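# Close the refrigerator door fully with the mobile manipulator

## Task

Push the refrigerator door until it is completely closed and stays closed without the robot holding it. Nothing may fall a long way, the door must not be slammed in either direction, and the robot must not tip over or be left leaning.

## Robot and tools

Robot: TidyBot++, a wheeled base (0.54 m long, 0.50 m wide, 0.38 m tall) on four powered casters, carrying one seven-joint arm with a two-finger gripper. The shoulder is 0.12 m ahead of the base centre and 0.68 m off the floor. Cameras: base_camera (fixed on the base) and wrist_camera (fisheye, looks along the hand). The arm begins folded with the hand pointing down; folded, the hand reaches up to 0.08 m beyond the base front and the elbow up to 1.15 m high.

Frames: the base frame has its origin on the floor below the base centre, x forward, y left, z up. hand_pose is reported in it and marks the point between the finger pads; the hand's own z axis runs along the fingers and the fingers close along its y axis. The odometry frame is the base frame as it was at the start. base_odometry counts wheel rotation only, so slip shows up as motion; heading is positive to the left, range -3.142 to 3.142. base_tilt is in degrees, positive when leaning forward or right, with a fixed bias near 1 degree.

Tool execute_actions: argument actions is a list holding a single action or nothing (empty just reports state and pictures). An action may contain base, joints, speeds. base holds one command only, each a relative move from where the base last measured itself, in the base frame: translate_m (metres, +forward, -2 to 2), strafe_m (metres, +left, -2 to 2), rotate_rad (radians, +counter-clockwise, -6.3 to 6.3). joints is a map of absolute targets by name, in radians unless noted: joint_1_rad any angle (whole arm about vertical; + is clockwise from above, opposite to rotate_rad); joint_2_rad -2.249 to 2.249 (shoulder); joint_3_rad any angle (upper-arm roll; from 3.14, + swings a forward-bent forearm to the right); joint_4_rad -2.579 to 2.579 (elbow); joint_5_rad any angle (forearm roll; + swings a bent hand right); joint_6_rad -2.099 to 2.099 (wrist); joint_7_rad any angle (hand roll; hand down, + is counter-clockwise from above, 1.57 puts fingers opening left/right); gripper_pos 0 (open, about 85 mm gap) to 1 (closed, 96-120 N squeeze). Unbounded joints go the short way, so turn in steps below half a revolution. Done tolerances: ±0.039 for joints 1-4, ±0.056 for 5-7, ±0.03 gripper. speeds caps top speed for that action: translate_m and strafe_m 0.05-0.5 m/s, rotate_rad 0.1-1.57 rad/s (defaults are the maxima). A base move needing over 8.667 s, or any action over 15 s, is refused; so is any bad key or out-of-range value, and then nothing moves. cameras: list of base_camera, wrist_camera or all; omitted or null gives all, [] gives none. Parts you leave out of an action may keep pushing toward old targets.

Arm geometry with joint_1_rad 0, joint_3_rad 3.14, joint_5_rad 0: the arm stays in the vertical x-z plane. Tilt from vertical (forward positive): upper arm = joint_2_rad, forearm = joint_2_rad - joint_4_rad, hand = that minus joint_6_rad. Lengths 0.42, 0.31, 0.31 m; hand offset from shoulder = sum of L*sin forward and L*cos upward. Joints move at up to 1.39 rad/s (1.22 for 5-7). A downward-pointing hand tops out near 0.94 m high, lower when reaching far.

Other tools: wait(seconds 0 to 10) lets time pass with no new command and returns state and pictures. zoom_image(camera, region [x0,y0,x1,y1] in pixels of that camera's latest full image, origin top-left, at most 504 x 504) gives a finer crop. finished_scene(scene: current scene number) ends the scene irrevocably after the last command is held and reports success.

Reading results: base_status and joint_status tell how the last action ended. done = reached (for base, wheels turned enough, even if slipping); off_target = settled away from target, may still push; contact_stop or time_out = gave up and holds in place. A blocked base may say done yet be short. "joint command not followed" with a cause means a self-collision check withheld arm targets (gripper still acts); they may be retried every action until cleared. on_its_own lists motion you did not command. motor_effort is percent of maximum, with peak in brackets; it is noisy. Motor temperatures are listed per joint; MOTOR HOT warns at 60 C, OVER-TEMPERATURE FAULT at 75 C makes the arm sag (limit_stop_at_motor_heat: resend). ARM HIT means the arm struck itself or the base. A torque fault (joints 1-4 limit 104.5 N m, warning 56.7; joints 5-7 limit 51.3, warning 29.4) freezes arm and gripper for 10 s and skips the rest of the call; the base keeps going. If a result reports a stop, later calls in that reply are dropped.

Accuracy: friction leaves joints slightly off; correct by sending last command plus (desired - read). Trust images over hand_pose for the true hand position. Held loads sag; never command a joint to its read angle while holding something. Odometry drifts a few cm and degrees over many moves. Camera calibration is in OpenCV form (base_camera pinhole 644x364, wrist_camera fisheye 644x476); T_world_to_cam maps base frame to camera.

Cautions: the robot keeps executing the last command while you think. Close the door gently with low speeds, never fast swings. Do not drive while the arm is snagged above about 0.8 m, and avoid hard horizontal shoves with a raised hand, which can lift wheels or tip the robot; retract the arm or back off to level it. Keep objects from falling; a loose object may be nudged now and then. Make sure the door stays shut on its own before ending.

Each tool is called after ">>>" as name(argument=value, ...) on one line, values as JSON.

## Session

>>> execute_actions(actions=[])

Scene clock: 0.00 s.
Motor temperatures (°C, as the motors report them): [31 33 29 34 37 40 38]
base_odometry: x=+0.000 y=+0.000 heading=+0.000 (m, m, rad; odometry frame)
base_tilt: forward=+0.1 right=+0.5 (deg)
base_status: not commanded
joint_positions: joint_1_rad=-0.016 joint_2_rad=-0.366 joint_3_rad=+3.190 joint_4_rad=-2.526 joint_5_rad=+0.039 joint_6_rad=-0.869 joint_7_rad=+1.581 gripper_pos=+0.000
joint_status: not commanded
motor_effort: joint_1_rad=+0 joint_2_rad=+0 joint_3_rad=+0 joint_4_rad=+14 joint_5_rad=+0 joint_6_rad=+1 joint_7_rad=+1 (%)
hand_pose: x=+0.2651 y=-0.0107 z=+0.5909 quat_wxyz=(+0.008, +0.998, +0.002, +0.056) (m; base frame)
pictures: base_camera, wrist_camera
Images, in order (width x height): base_camera 644x364, wrist_camera 644x476.

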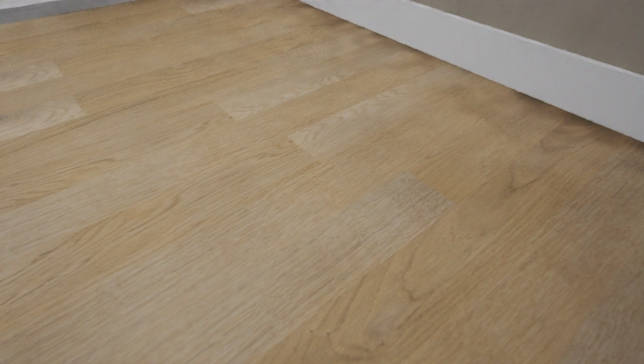

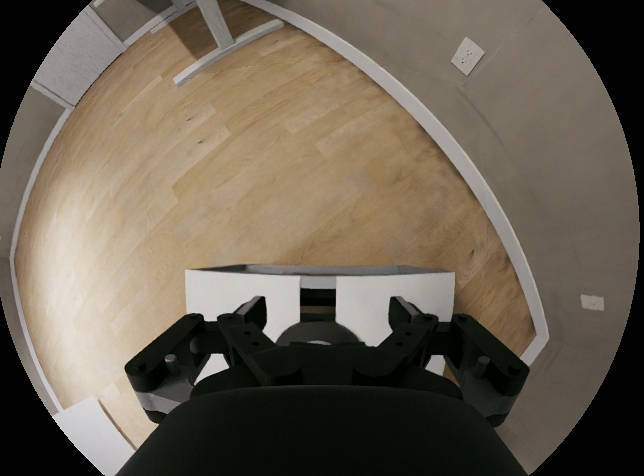

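>>> execute_actions(actions=[{"base":{"rotate_rad":2.0},"joints":{"joint_2_rad":-0.7,"joint_6_rad":0.2}}])

Scene clock: 5.30 s.
Motor temperatures (°C, as the motors report them): [31 33 29 34 37 40 38]
base_odometry: x=+0.000 y=+0.000 heading=+1.999 (m, m, rad; odometry frame)
base_tilt: forward=+0.1 right=+0.5 (deg)
base_status: done
joint_positions: joint_1_rad=-0.016 joint_2_rad=-0.694 joint_3_rad=+3.190 joint_4_rad=-2.526 joint_5_rad=+0.039 joint_6_rad=+0.179 joint_7_rad=+1.581 gripper_pos=+0.000
joint_status: all done
motor_effort: joint_1_rad=+0(1) joint_2_rad=+3(4) joint_3_rad=+0(1) joint_4_rad=+21(21) joint_5_rad=+0(1) joint_6_rad=+8(9) joint_7_rad=+1(1) (%)
hand_pose: x=+0.4643 y=-0.0103 z=+0.8984 quat_wxyz=(+0.010, +0.736, +0.002, +0.677) (m; base frame)
pictures: base_camera, wrist_camera
camera_calibration (this result's frames):
wrist_camera: T_world_to_cam=[[0.045865, -0.998661, 0.0239225, -0.0475878], [-0.0973598, -0.0283026, -0.994847, 0.994649], [0.994192, 0.0432996, -0.0985275, -0.235359], [0, 0, 0, 1]] pos_world=[0.333013, -0.00918205, 0.967473]
Images, in order (width x height): base_camera 644x364, wrist_camera 644x476.

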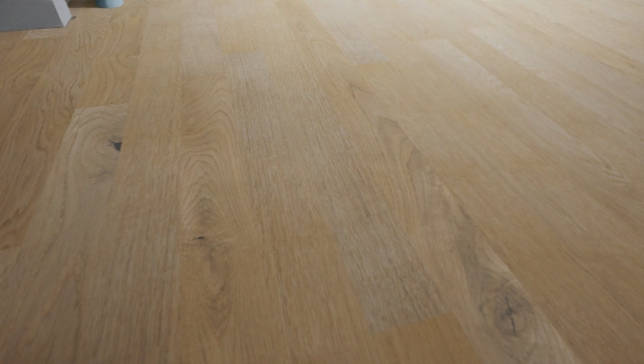

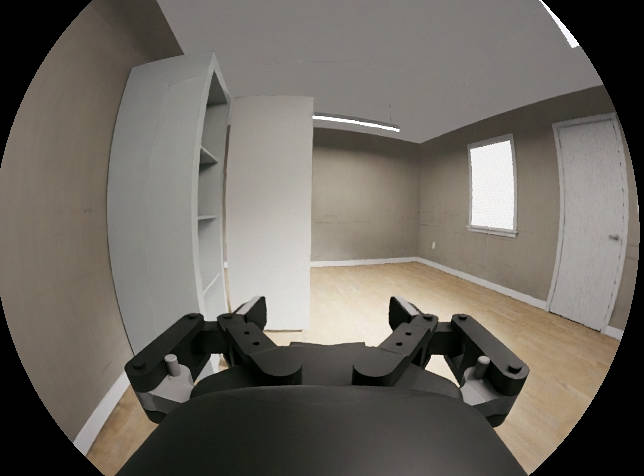

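>>> execute_actions(actions=[{"base":{"rotate_rad":0.18},"joints":{"joint_6_rad":-0.4}}], cameras=[])

>>> execute_actions(actions=[{"base":{"translate_m":0.5}}])

Scene clock: 12.53 s.
Motor temperatures (°C, as the motors report them): [31 33 29 34 37 40 38]
base_odometry: x=+0.000 y=+0.000 heading=+2.178 (m, m, rad; odometry frame)
base_tilt: forward=+0.1 right=+0.5 (deg)
base_status: done
joint_positions: joint_1_rad=-0.016 joint_2_rad=-0.694 joint_3_rad=+3.190 joint_4_rad=-2.525 joint_5_rad=+0.039 joint_6_rad=-0.389 joint_7_rad=+1.581 gripper_pos=+0.000
joint_status: all done
motor_effort: joint_1_rad=+0(1) joint_2_rad=+4(5) joint_3_rad=+0(1) joint_4_rad=+20(22) joint_5_rad=+0(0) joint_6_rad=+7(8) joint_7_rad=+1(0) (%)
hand_pose: x=+0.4019 y=-0.0108 z=+0.7361 quat_wxyz=(+0.008, +0.896, +0.001, +0.444) (m; base frame)
pictures: none
No camera images: the call's "cameras" was empty. Leave "cameras" out to get every camera's image.

Scene clock: 14.87 s.
Motor temperatures (°C, as the motors report them): [31 33 29 34 37 40 38]
base_odometry: x=-0.286 y=+0.410 heading=+2.179 (m, m, rad; odometry frame)
base_tilt: forward=+0.1 right=+0.5 (deg)
base_status: done
joint_positions: joint_1_rad=-0.016 joint_2_rad=-0.694 joint_3_rad=+3.190 joint_4_rad=-2.525 joint_5_rad=+0.039 joint_6_rad=-0.389 joint_7_rad=+1.581 gripper_pos=+0.000
joint_status: not commanded
motor_effort: joint_1_rad=+0(1) joint_2_rad=+5(7) joint_3_rad=+0(0) joint_4_rad=+20(20) joint_5_rad=+0(0) joint_6_rad=+7(7) joint_7_rad=+0(0) (%)
hand_pose: x=+0.4019 y=-0.0108 z=+0.7363 quat_wxyz=(+0.008, +0.896, +0.001, +0.445) (m; base frame)
pictures: base_camera, wrist_camera
camera_calibration (this result's frames):
wrist_camera: T_world_to_cam=[[0.0458849, -0.998907, -0.00892029, -0.0172358], [-0.615818, -0.0212544, -0.787602, 0.883101], [0.786551, 0.0416323, -0.61612, 0.275278], [0, 0, 0, 1]] pos_world=[0.3281, -0.00990765, 0.864982]
Images, in order (width x height): base_camera 644x364, wrist_camera 644x476.

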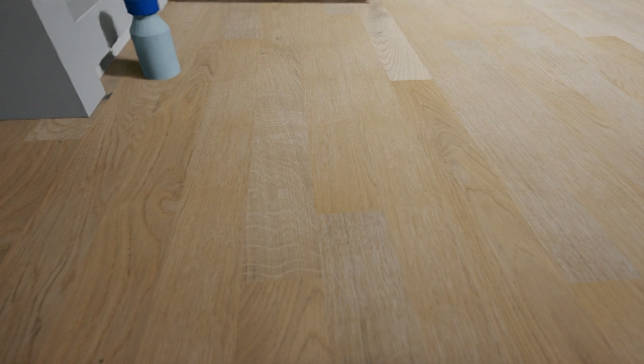

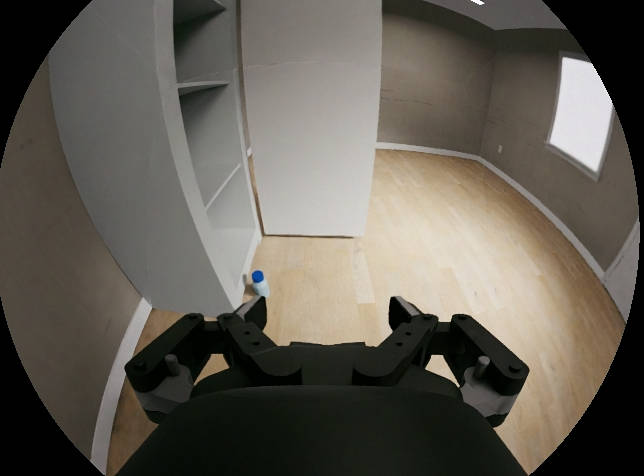

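>>> execute_actions(actions=[{"base":{"translate_m":0.3},"joints":{"joint_1_rad":-0.25,"joint_2_rad":1.171,"joint_3_rad":3.14,"joint_4_rad":-1.416,"joint_5_rad":0,"joint_6_rad":-0.554,"joint_7_rad":-0.5}}], cameras=[])

>>> execute_actions(actions=[{"joints":{"joint_1_rad":-0.51}}])

Scene clock: 33.10 s.
Motor temperatures (°C, as the motors report them): [31 34 29 34 37 40 38]
base_odometry: x=-0.457 y=+0.657 heading=+2.179 (m, m, rad; odometry frame)
base_tilt: forward=+0.2 right=+0.5 (deg)
base_status: done
joint_positions: joint_1_rad=-0.237 joint_2_rad=+1.168 joint_3_rad=+3.155 joint_4_rad=-1.434 joint_5_rad=+0.022 joint_6_rad=-0.517 joint_7_rad=-0.471 gripper_pos=+0.000
joint_status: all done
motor_effort: joint_1_rad=+0(1) joint_2_rad=-43(44) joint_3_rad=-1(1) joint_4_rad=+8(21) joint_5_rad=+0(1) joint_6_rad=+0(7) joint_7_rad=+1(0) (%)
hand_pose: x=+0.6612 y=+0.1208 z=+0.2657 quat_wxyz=(-0.005, +0.625, -0.780, +0.015) (m; base frame)
pictures: none
No camera images: the call's "cameras" was empty. Leave "cameras" out to get every camera's image.

Scene clock: 34.63 s.
Motor temperatures (°C, as the motors report them): [31 34 29 34 37 40 38]
base_odometry: x=-0.457 y=+0.657 heading=+2.179 (m, m, rad; odometry frame)
base_tilt: forward=+0.2 right=+0.5 (deg)
base_status: not commanded
joint_positions: joint_1_rad=-0.512 joint_2_rad=+1.168 joint_3_rad=+3.140 joint_4_rad=-1.433 joint_5_rad=+0.019 joint_6_rad=-0.517 joint_7_rad=-0.471 gripper_pos=+0.000
joint_status: all done
motor_effort: joint_1_rad=+0(3) joint_2_rad=-42(44) joint_3_rad=-1(2) joint_4_rad=+8(8) joint_5_rad=+0(0) joint_6_rad=+0(0) joint_7_rad=+1(1) (%)
hand_pose: x=+0.6040 y=+0.2719 z=+0.2659 quat_wxyz=(-0.010, +0.727, -0.686, +0.007) (m; base frame)
pictures: base_camera, wrist_camera
camera_calibration (this result's frames):
wrist_camera: T_world_to_cam=[[-0.994475, -0.0689212, -0.0791777, 0.645971], [-0.0704675, 0.997371, 0.016901, -0.177178], [0.0778047, 0.0223871, -0.996717, 0.349286], [0, 0, 0, 1]] pos_world=[0.60274, 0.213414, 0.40228]
Images, in order (width x height): base_camera 644x364, wrist_camera 644x476.

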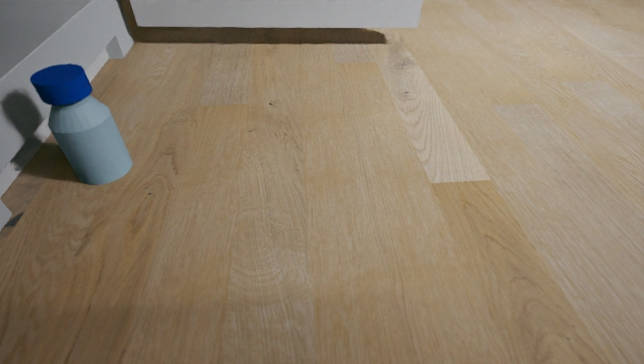

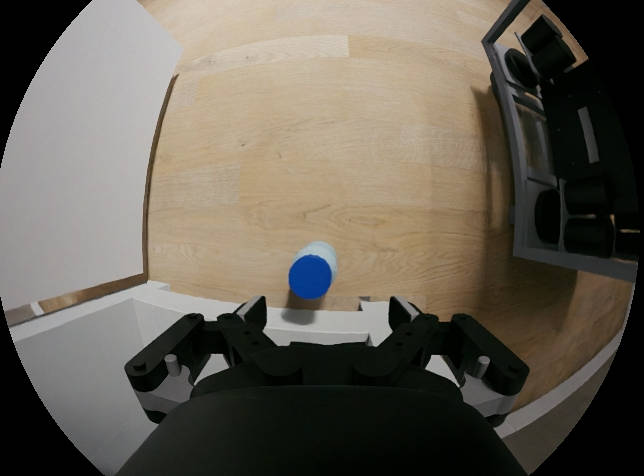

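>>> execute_actions(actions=[{"joints":{"joint_1_rad":-0.49,"joint_2_rad":1.541,"joint_4_rad":-1.052,"joint_6_rad":-0.57}}])

Scene clock: 41.73 s.
Motor temperatures (°C, as the motors report them): [31 34 29 34 37 40 38]
base_odometry: x=-0.457 y=+0.657 heading=+2.179 (m, m, rad; odometry frame)
base_tilt: forward=+0.1 right=+0.5 (deg)
base_status: not commanded
joint_positions: joint_1_rad=-0.503 joint_2_rad=+1.545 joint_3_rad=+3.140 joint_4_rad=-1.069 joint_5_rad=+0.019 joint_6_rad=-0.535 joint_7_rad=-0.471 gripper_pos=+0.000
joint_status: all done
motor_effort: joint_1_rad=+0(0) joint_2_rad=-46(48) joint_3_rad=-1(1) joint_4_rad=+8(9) joint_5_rad=+1(1) joint_6_rad=+0(1) joint_7_rad=+0(0) (%)
hand_pose: x=+0.6248 y=+0.2776 z=+0.1100 quat_wxyz=(+0.004, +0.724, -0.690, +0.003) (m; base frame)
pictures: base_camera, wrist_camera
camera_calibration (this result's frames):
wrist_camera: T_world_to_cam=[[-0.996805, -0.0603565, -0.0523155, 0.650782], [-0.0606474, 0.998151, 0.00398999, -0.18371], [0.0519779, 0.00715004, -0.998623, 0.212723], [0, 0, 0, 1]] pos_world=[0.626504, 0.221128, 0.247209]
Images, in order (width x height): base_camera 644x364, wrist_camera 644x476.

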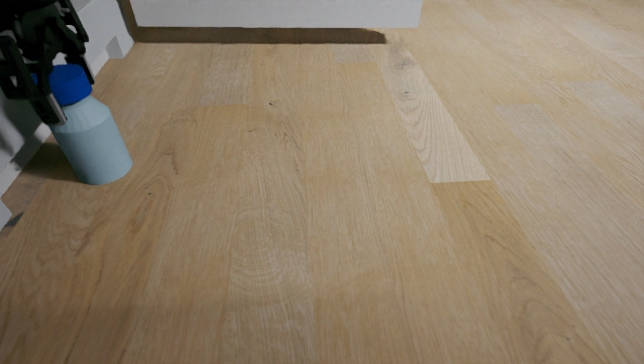

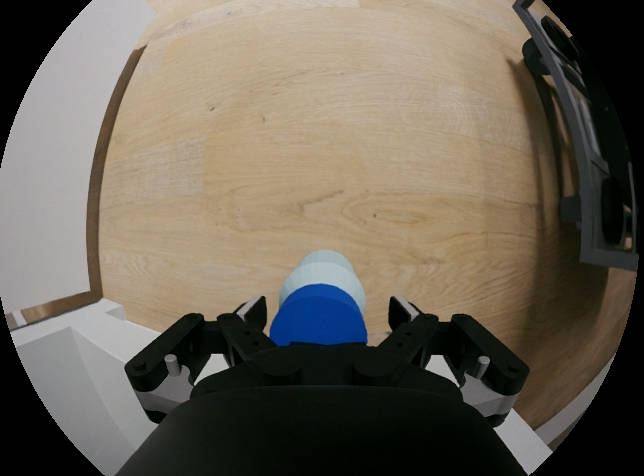

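>>> execute_actions(actions=[{"joints":{"gripper_pos":1}}], cameras=[])

>>> execute_actions(actions=[{"joints":{"joint_2_rad":1.48}}], cameras=[])

>>> execute_actions(actions=[{"base":{"translate_m":-0.45}}])

Scene clock: 45.43 s.
Motor temperatures (°C, as the motors report them): [31 34 29 34 37 40 38]
base_odometry: x=-0.457 y=+0.657 heading=+2.179 (m, m, rad; odometry frame)
base_tilt: forward=+0.1 right=+0.5 (deg)
base_status: not commanded
joint_positions: joint_1_rad=-0.502 joint_2_rad=+1.544 joint_3_rad=+3.140 joint_4_rad=-1.066 joint_5_rad=+0.019 joint_6_rad=-0.537 joint_7_rad=-0.471 gripper_pos=+0.421
joint_status: gripper_pos off_target (ended at +0.421, target +1.000)
motor_effort: joint_1_rad=+0(1) joint_2_rad=-46(50) joint_3_rad=-1(2) joint_4_rad=+8(10) joint_5_rad=+0(0) joint_6_rad=+0(1) joint_7_rad=-1(0) (%)
hand_pose: x=+0.6260 y=+0.2778 z=+0.1108 quat_wxyz=(+0.004, +0.724, -0.690, +0.003) (m; base frame)
pictures: none
No camera images: the call's "cameras" was empty. Leave "cameras" out to get every camera's image.

Scene clock: 46.40 s.
Motor temperatures (°C, as the motors report them): [31 35 29 34 37 40 38]
base_odometry: x=-0.457 y=+0.657 heading=+2.179 (m, m, rad; odometry frame)
base_tilt: forward=+0.1 right=+0.5 (deg)
base_status: not commanded
joint_positions: joint_1_rad=-0.502 joint_2_rad=+1.507 joint_3_rad=+3.140 joint_4_rad=-1.066 joint_5_rad=+0.019 joint_6_rad=-0.537 joint_7_rad=-0.471 gripper_pos=+0.421
joint_status: all done
motor_effort: joint_1_rad=+0(0) joint_2_rad=-50(52) joint_3_rad=-1(2) joint_4_rad=+10(10) joint_5_rad=+1(0) joint_6_rad=+0(0) joint_7_rad=-1(0) (%)
hand_pose: x=+0.6440 y=+0.2877 z=+0.1324 quat_wxyz=(-0.014, +0.724, -0.690, +0.008) (m; base frame)
pictures: none
No camera images: the call's "cameras" was empty. Leave "cameras" out to get every camera's image.

Scene clock: 48.73 s.
Motor temperatures (°C, as the motors report them): [31 35 29 34 37 40 38]
base_odometry: x=-0.200 y=+0.287 heading=+2.180 (m, m, rad; odometry frame)
base_tilt: forward=+0.1 right=+0.5 (deg)
base_status: done
joint_positions: joint_1_rad=-0.493 joint_2_rad=+1.505 joint_3_rad=+3.140 joint_4_rad=-1.063 joint_5_rad=+0.019 joint_6_rad=-0.541 joint_7_rad=-0.471 gripper_pos=+0.421
joint_status: not commanded
motor_effort: joint_1_rad=+0(3) joint_2_rad=-50(52) joint_3_rad=-1(2) joint_4_rad=+9(11) joint_5_rad=+0(1) joint_6_rad=+0(1) joint_7_rad=+0(0) (%)
hand_pose: x=+0.6482 y=+0.2841 z=+0.1342 quat_wxyz=(-0.014, +0.721, -0.693, +0.009) (m; base frame)
pictures: base_camera, wrist_camera
camera_calibration (this result's frames):
wrist_camera: T_world_to_cam=[[-0.994921, -0.0493241, -0.0877501, 0.67617], [-0.0513526, 0.99846, 0.0210099, -0.197229], [0.0865787, 0.0254094, -0.995921, 0.207566], [0, 0, 0, 1]] pos_world=[0.644637, 0.225002, 0.270197]
Images, in order (width x height): base_camera 644x364, wrist_camera 644x476.

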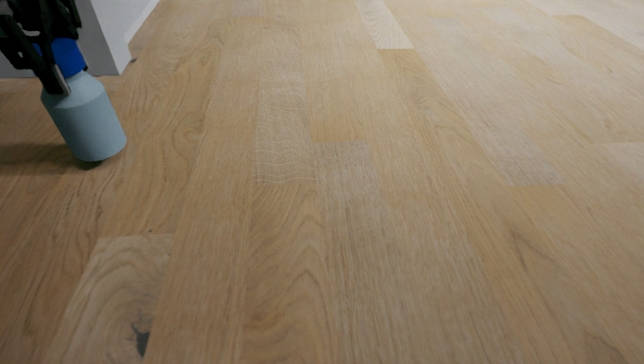

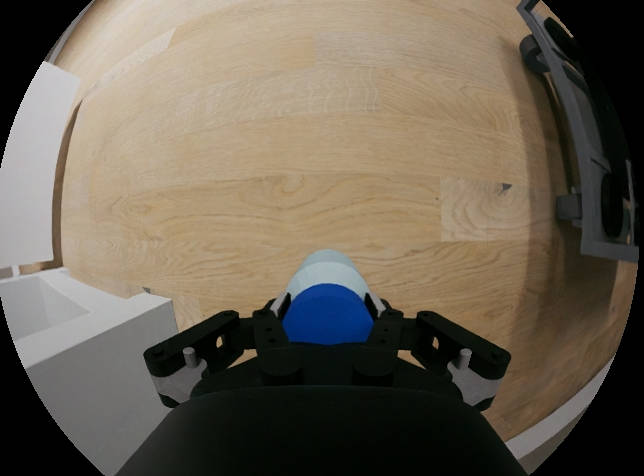

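>>> execute_actions(actions=[{"joints":{"joint_1_rad":-0.8}}], cameras=[])

>>> execute_actions(actions=[{"joints":{"joint_2_rad":1.535}}], cameras=[])

>>> execute_actions(actions=[{"joints":{"gripper_pos":0}}], cameras=[])

>>> execute_actions(actions=[{"joints":{"joint_2_rad":1.171,"joint_4_rad":-1.40}}])

Scene clock: 54.30 s.
Motor temperatures (°C, as the motors report them): [31 35 29 34 37 40 38]
base_odometry: x=-0.200 y=+0.287 heading=+2.180 (m, m, rad; odometry frame)
base_tilt: forward=+0.1 right=+0.5 (deg)
base_status: not commanded
joint_positions: joint_1_rad=-0.801 joint_2_rad=+1.505 joint_3_rad=+3.135 joint_4_rad=-1.063 joint_5_rad=+0.017 joint_6_rad=-0.541 joint_7_rad=-0.471 gripper_pos=+0.421
joint_status: all done
motor_effort: joint_1_rad=+0(4) joint_2_rad=-50(50) joint_3_rad=-1(4) joint_4_rad=+10(10) joint_5_rad=+0(1) joint_6_rad=+0(1) joint_7_rad=+0(1) (%)
hand_pose: x=+0.5354 y=+0.4329 z=+0.1342 quat_wxyz=(-0.016, +0.818, -0.575, +0.004) (m; base frame)
pictures: none
No camera images: the call's "cameras" was empty. Leave "cameras" out to get every camera's image.

Scene clock: 55.13 s.
Motor temperatures (°C, as the motors report them): [31 35 29 34 37 40 38]
base_odometry: x=-0.200 y=+0.287 heading=+2.180 (m, m, rad; odometry frame)
base_tilt: forward=+0.1 right=+0.5 (deg)
base_status: not commanded
joint_positions: joint_1_rad=-0.801 joint_2_rad=+1.546 joint_3_rad=+3.135 joint_4_rad=-1.063 joint_5_rad=+0.017 joint_6_rad=-0.541 joint_7_rad=-0.471 gripper_pos=+0.421
joint_status: all done
motor_effort: joint_1_rad=+0(1) joint_2_rad=-46(51) joint_3_rad=-1(2) joint_4_rad=+8(10) joint_5_rad=+0(0) joint_6_rad=-1(1) joint_7_rad=+0(0) (%)
hand_pose: x=+0.5197 y=+0.4167 z=+0.1104 quat_wxyz=(+0.004, +0.818, -0.575, +0.001) (m; base frame)
pictures: none
No camera images: the call's "cameras" was empty. Leave "cameras" out to get every camera's image.

Scene clock: 56.23 s.
Motor temperatures (°C, as the motors report them): [31 35 29 34 37 40 38]
base_odometry: x=-0.200 y=+0.287 heading=+2.180 (m, m, rad; odometry frame)
base_tilt: forward=+0.1 right=+0.5 (deg)
base_status: not commanded
joint_positions: joint_1_rad=-0.801 joint_2_rad=+1.545 joint_3_rad=+3.135 joint_4_rad=-1.063 joint_5_rad=+0.017 joint_6_rad=-0.541 joint_7_rad=-0.471 gripper_pos=+0.000
joint_status: all done
motor_effort: joint_1_rad=+0(0) joint_2_rad=-45(49) joint_3_rad=-1(1) joint_4_rad=+8(9) joint_5_rad=+1(0) joint_6_rad=+0(1) joint_7_rad=+0(1) (%)
hand_pose: x=+0.5201 y=+0.4171 z=+0.1110 quat_wxyz=(+0.003, +0.818, -0.575, +0.001) (m; base frame)
pictures: none
No camera images: the call's "cameras" was empty. Leave "cameras" out to get every camera's image.

Scene clock: 57.87 s.
Motor temperatures (°C, as the motors report them): [31 36 29 34 37 40 38]
base_odometry: x=-0.200 y=+0.287 heading=+2.180 (m, m, rad; odometry frame)
base_tilt: forward=+0.1 right=+0.5 (deg)
base_status: not commanded
joint_positions: joint_1_rad=-0.801 joint_2_rad=+1.170 joint_3_rad=+3.135 joint_4_rad=-1.382 joint_5_rad=+0.017 joint_6_rad=-0.541 joint_7_rad=-0.471 gripper_pos=+0.000
joint_status: all done
motor_effort: joint_1_rad=+0(0) joint_2_rad=-43(49) joint_3_rad=-1(1) joint_4_rad=+9(10) joint_5_rad=+0(0) joint_6_rad=+0(0) joint_7_rad=+0(0) (%)
hand_pose: x=+0.5192 y=+0.4163 z=+0.2739 quat_wxyz=(-0.024, +0.818, -0.574, +0.005) (m; base frame)
pictures: base_camera, wrist_camera
camera_calibration (this result's frames):
wrist_camera: T_world_to_cam=[[-0.932302, -0.347537, -0.100157, 0.661577], [-0.352151, 0.935387, 0.0322493, -0.159437], [0.0824782, 0.0653366, -0.994449, 0.339635], [0, 0, 0, 1]] pos_world=[0.532631, 0.356867, 0.409154]
Images, in order (width x height): base_camera 644x364, wrist_camera 644x476.

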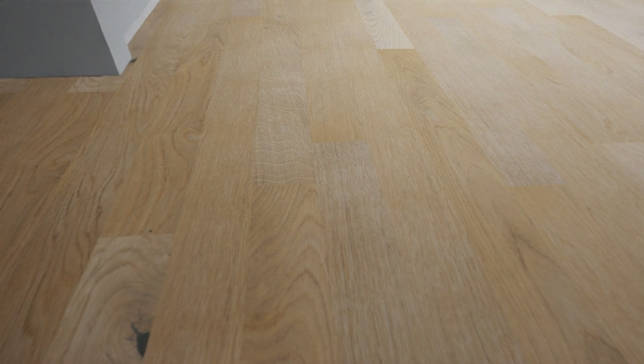

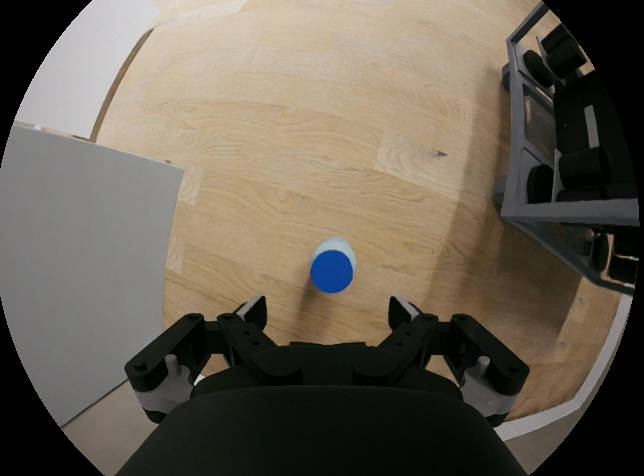

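>>> execute_actions(actions=[{"base":{"strafe_m":-0.6},"joints":{"joint_1_rad":0,"joint_2_rad":1.0,"joint_4_rad":-2.25,"joint_6_rad":1.676,"joint_7_rad":1.57,"gripper_pos":1}}], cameras=[])

>>> execute_actions(actions=[{"base":{"translate_m":1.55}}], cameras=[])

>>> execute_actions(actions=[{"joints":{"joint_1_rad":-1.4}}])

Scene clock: 71.73 s.
Motor temperatures (°C, as the motors report them): [31 36 29 34 37 40 38]
base_odometry: x=+0.293 y=+0.631 heading=+2.180 (m, m, rad; odometry frame)
base_tilt: forward=+0.1 right=+0.5 (deg)
base_status: done
joint_positions: joint_1_rad=-0.001 joint_2_rad=+1.009 joint_3_rad=+3.137 joint_4_rad=-2.233 joint_5_rad=+0.015 joint_6_rad=+1.649 joint_7_rad=+1.544 gripper_pos=+0.999
joint_status: all done
motor_effort: joint_1_rad=+0(4) joint_2_rad=-35(45) joint_3_rad=-1(3) joint_4_rad=+3(9) joint_5_rad=+0(1) joint_6_rad=+8(9) joint_7_rad=+0(0) (%)
hand_pose: x=+0.7547 y=+0.0082 z=+0.5866 quat_wxyz=(-0.017, +0.715, -0.005, +0.699) (m; base frame)
pictures: none
No camera images: the call's "cameras" was empty. Leave "cameras" out to get every camera's image.

Scene clock: 76.17 s.
Motor temperatures (°C, as the motors report them): [31 37 29 34 37 40 38]
base_odometry: x=-0.593 y=+1.903 heading=+2.179 (m, m, rad; odometry frame)
base_tilt: forward=+0.2 right=+0.5 (deg)
base_status: done
joint_positions: joint_1_rad=-0.001 joint_2_rad=+1.008 joint_3_rad=+3.137 joint_4_rad=-2.238 joint_5_rad=+0.015 joint_6_rad=+1.649 joint_7_rad=+1.544 gripper_pos=+0.999
joint_status: not commanded
motor_effort: joint_1_rad=+0(1) joint_2_rad=-35(36) joint_3_rad=-1(1) joint_4_rad=+3(5) joint_5_rad=+1(0) joint_6_rad=+8(9) joint_7_rad=+0(1) (%)
hand_pose: x=+0.7532 y=+0.0082 z=+0.5855 quat_wxyz=(-0.017, +0.716, -0.005, +0.698) (m; base frame)
pictures: none
No camera images: the call's "cameras" was empty. Leave "cameras" out to get every camera's image.

Scene clock: 78.83 s.
Motor temperatures (°C, as the motors report them): [31 37 29 34 37 40 38]
base_odometry: x=-0.593 y=+1.903 heading=+2.179 (m, m, rad; odometry frame)
base_tilt: forward=+0.1 right=+0.5 (deg)
base_status: not commanded
joint_positions: joint_1_rad=-1.395 joint_2_rad=+1.008 joint_3_rad=+3.137 joint_4_rad=-2.238 joint_5_rad=+0.015 joint_6_rad=+1.649 joint_7_rad=+1.544 gripper_pos=+0.999
joint_status: all done
motor_effort: joint_1_rad=+0(2) joint_2_rad=-35(35) joint_3_rad=-1(2) joint_4_rad=+3(3) joint_5_rad=+0(0) joint_6_rad=+9(8) joint_7_rad=+0(1) (%)
hand_pose: x=+0.2222 y=+0.6258 z=+0.5855 quat_wxyz=(-0.461, +0.552, +0.456, +0.524) (m; base frame)
pictures: base_camera, wrist_camera
camera_calibration (this result's frames):
wrist_camera: T_world_to_cam=[[0.994356, -0.103743, -0.0222168, -0.137514], [-0.0261112, -0.0363329, -0.998999, 0.669406], [0.102832, 0.99394, -0.0388366, -0.484816], [0, 0, 0, 1]] pos_world=[0.204072, 0.491934, 0.646851]
Images, in order (width x height): base_camera 644x364, wrist_camera 644x476.

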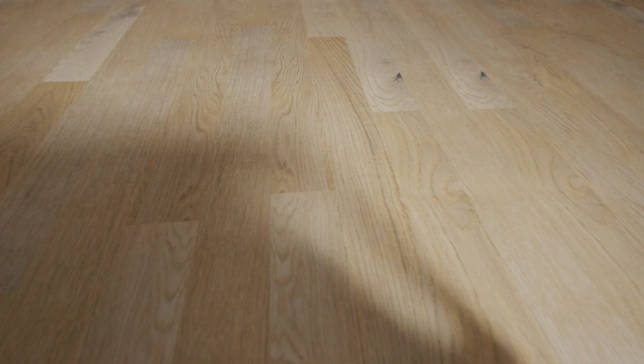

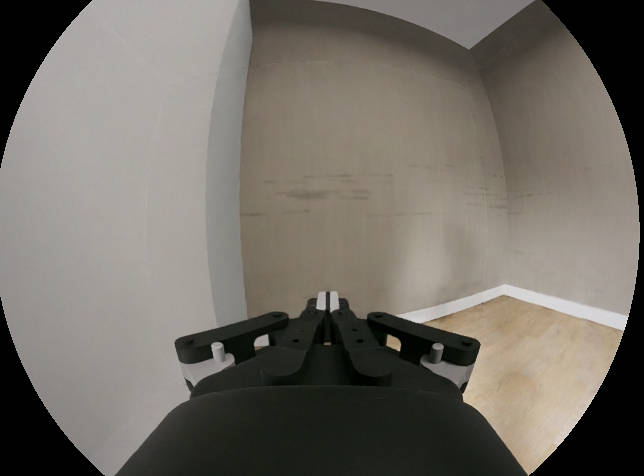

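>>> execute_actions(actions=[{"joints":{"joint_1_rad":-1.7}}], cameras=[])

>>> execute_actions(actions=[{"base":{"translate_m":-0.55},"speeds":{"translate_m":0.09}}])

Scene clock: 86.70 s.
Motor temperatures (°C, as the motors report them): [31 37 29 34 37 40 38]
base_odometry: x=-0.593 y=+1.903 heading=+2.179 (m, m, rad; odometry frame)
base_tilt: forward=+0.1 right=+0.4 (deg)
base_status: not commanded
joint_positions: joint_1_rad=-1.688 joint_2_rad=+1.008 joint_3_rad=+3.142 joint_4_rad=-2.238 joint_5_rad=+0.000 joint_6_rad=+1.649 joint_7_rad=+1.544 gripper_pos=+0.999
joint_status: all done
motor_effort: joint_1_rad=+0(9) joint_2_rad=-35(35) joint_3_rad=-1(9) joint_4_rad=+3(4) joint_5_rad=+0(6) joint_6_rad=+9(8) joint_7_rad=+0(0) (%)
hand_pose: x=+0.0436 y=+0.6298 z=+0.5855 quat_wxyz=(-0.528, +0.483, +0.529, +0.457) (m; base frame)
pictures: none
No camera images: the call's "cameras" was empty. Leave "cameras" out to get every camera's image.

Scene clock: 93.30 s.
Motor temperatures (°C, as the motors report them): [31 37 29 34 37 40 38]
base_odometry: x=-0.278 y=+1.452 heading=+2.180 (m, m, rad; odometry frame)
base_tilt: forward=+0.1 right=+0.4 (deg)
base_status: done
joint_positions: joint_1_rad=-1.697 joint_2_rad=+1.008 joint_3_rad=+3.145 joint_4_rad=-2.239 joint_5_rad=-0.004 joint_6_rad=+1.649 joint_7_rad=+1.544 gripper_pos=+0.999
joint_status: not commanded
motor_effort: joint_1_rad=-1(7) joint_2_rad=-35(36) joint_3_rad=-1(6) joint_4_rad=+4(6) joint_5_rad=+0(5) joint_6_rad=+8(9) joint_7_rad=-1(0) (%)
hand_pose: x=+0.0408 y=+0.6292 z=+0.5852 quat_wxyz=(-0.527, +0.482, +0.531, +0.457) (m; base frame)
pictures: base_camera, wrist_camera
camera_calibration (this result's frames):
wrist_camera: T_world_to_cam=[[0.984741, 0.173478, -0.0138086, -0.135735], [-0.00662623, -0.0419135, -0.999099, 0.667267], [-0.1739, 0.983945, -0.0401245, -0.451199], [0, 0, 0, 1]] pos_world=[0.0596214, 0.49547, 0.646688]
Images, in order (width x height): base_camera 644x364, wrist_camera 644x476.

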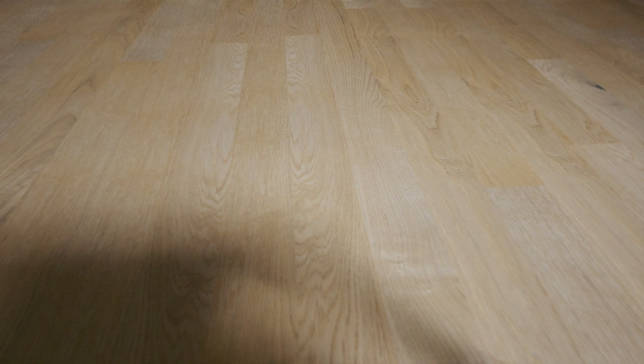

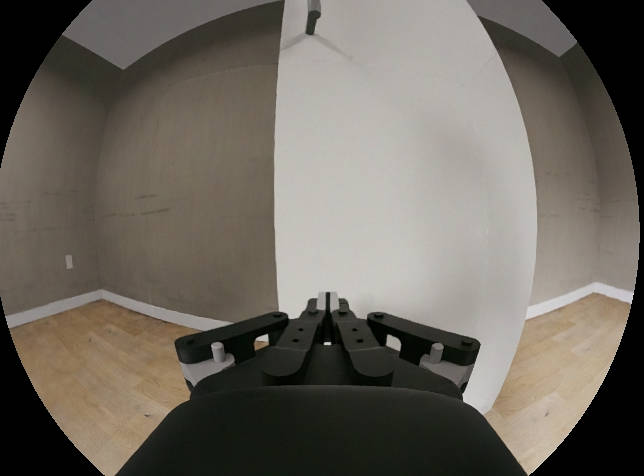

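>>> execute_actions(actions=[{"base":{"strafe_m":0.22},"speeds":{"strafe_m":0.07}}])

Scene clock: 98.83 s.
Motor temperatures (°C, as the motors report them): [31 37 29 34 37 40 38]
base_odometry: x=-0.459 y=+1.326 heading=+2.180 (m, m, rad; odometry frame)
base_tilt: forward=+0.1 right=+0.5 (deg)
base_status: done
joint_positions: joint_1_rad=-1.697 joint_2_rad=+1.008 joint_3_rad=+3.145 joint_4_rad=-2.240 joint_5_rad=-0.004 joint_6_rad=+1.649 joint_7_rad=+1.544 gripper_pos=+0.999
joint_status: not commanded
motor_effort: joint_1_rad=+0(1) joint_2_rad=-35(36) joint_3_rad=-1(2) joint_4_rad=+3(5) joint_5_rad=+0(0) joint_6_rad=+8(9) joint_7_rad=-1(0) (%)
hand_pose: x=+0.0408 y=+0.6290 z=+0.5853 quat_wxyz=(-0.527, +0.482, +0.531, +0.457) (m; base frame)
pictures: base_camera, wrist_camera
camera_calibration (this result's frames):
wrist_camera: T_world_to_cam=[[0.984741, 0.173475, -0.0138248, -0.135712], [-0.00658908, -0.0422171, -0.999087, 0.667484], [-0.173901, 0.983933, -0.0404299, -0.450832], [0, 0, 0, 1]] pos_world=[0.0596397, 0.495311, 0.646771]
Images, in order (width x height): base_camera 644x364, wrist_camera 644x476.

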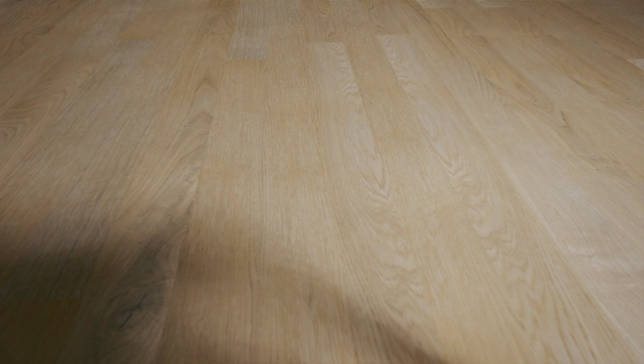

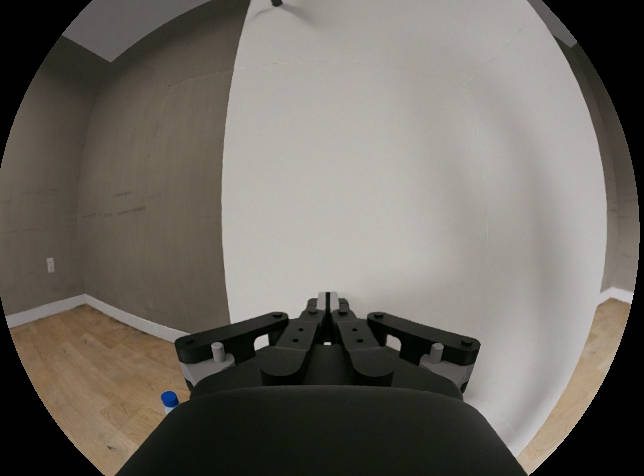

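>>> execute_actions(actions=[{"base":{"strafe_m":0.05},"speeds":{"strafe_m":0.05}}], cameras=["wrist_camera"])

Scene clock: 102.17 s.
Motor temperatures (°C, as the motors report them): [31 37 29 34 37 40 38]
base_odometry: x=-0.499 y=+1.297 heading=+2.180 (m, m, rad; odometry frame)
base_tilt: forward=+0.1 right=+0.5 (deg)
base_status: done
joint_positions: joint_1_rad=-1.699 joint_2_rad=+0.999 joint_3_rad=+3.144 joint_4_rad=-2.293 joint_5_rad=-0.004 joint_6_rad=+1.673 joint_7_rad=+1.544 gripper_pos=+0.999
joint_status: not commanded
motor_effort: joint_1_rad=+2(2) joint_2_rad=-35(37) joint_3_rad=+1(2) joint_4_rad=+11(14) joint_5_rad=-1(0) joint_6_rad=+7(9) joint_7_rad=+0(0) (%)
hand_pose: x=+0.0411 y=+0.6126 z=+0.5836 quat_wxyz=(-0.522, +0.486, +0.536, +0.451) (m; base frame)
pictures: wrist_camera
camera_calibration (this result's frames):
wrist_camera: T_world_to_cam=[[0.984322, 0.175672, -0.0158193, -0.13339], [-0.00473115, -0.0633589, -0.99798, 0.677387], [-0.17632, 0.982408, -0.0615344, -0.421347], [0, 0, 0, 1]] pos_world=[0.0602114, 0.480286, 0.647981]
Images, in order (width x height): wrist_camera 644x476.

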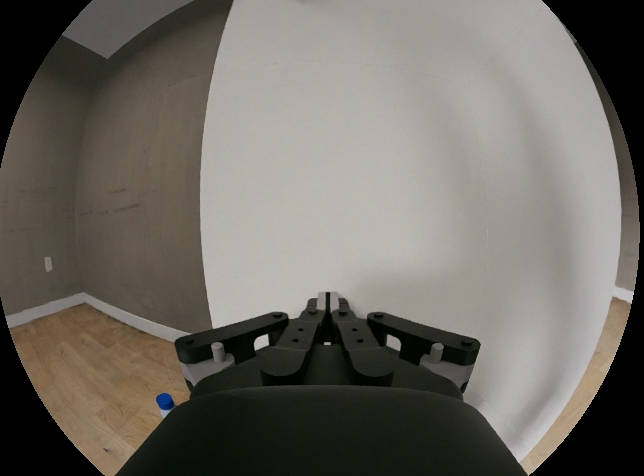

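Blocked: closed. Back off.

>>> execute_actions(actions=[{"base":{"strafe_m":-0.1}}], cameras=["wrist_camera"])

>>> finished_scene(scene=1)

Scene clock: 105.93 s.
Motor temperatures (°C, as the motors report them): [31 37 29 34 37 40 38]
base_odometry: x=-0.417 y=+1.354 heading=+2.180 (m, m, rad; odometry frame)
base_tilt: forward=+0.1 right=+0.5 (deg)
base_status: done
joint_positions: joint_1_rad=-1.698 joint_2_rad=+0.999 joint_3_rad=+3.144 joint_4_rad=-2.245 joint_5_rad=-0.004 joint_6_rad=+1.673 joint_7_rad=+1.544 gripper_pos=+0.999
joint_status: not commanded
motor_effort: joint_1_rad=+0(1) joint_2_rad=-35(37) joint_3_rad=-1(2) joint_4_rad=+3(11) joint_5_rad=+1(1) joint_6_rad=+8(9) joint_7_rad=+0(0) (%)
hand_pose: x=+0.0392 y=+0.6279 z=+0.5966 quat_wxyz=(-0.535, +0.475, +0.524, +0.462) (m; base frame)
pictures: wrist_camera
camera_calibration (this result's frames):
wrist_camera: T_world_to_cam=[[0.984231, 0.176382, -0.0133914, -0.135871], [-0.0108069, -0.0156051, -0.99982, 0.662664], [-0.176559, 0.984198, -0.0134529, -0.465743], [0, 0, 0, 1]] pos_world=[0.0586584, 0.492689, 0.65446]
Images, in order (width x height): wrist_camera 644x476.

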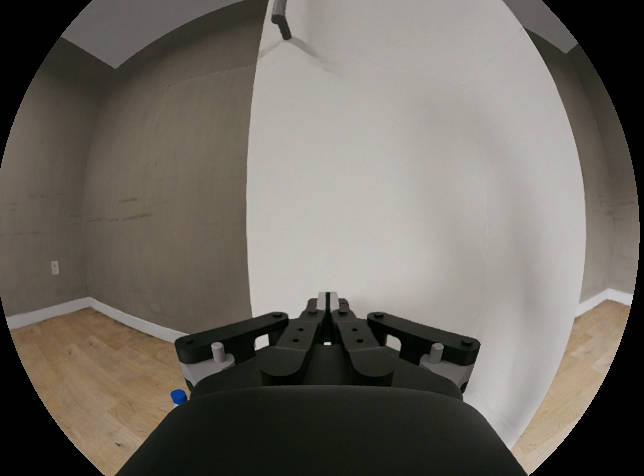

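The scene is finished: the task was done.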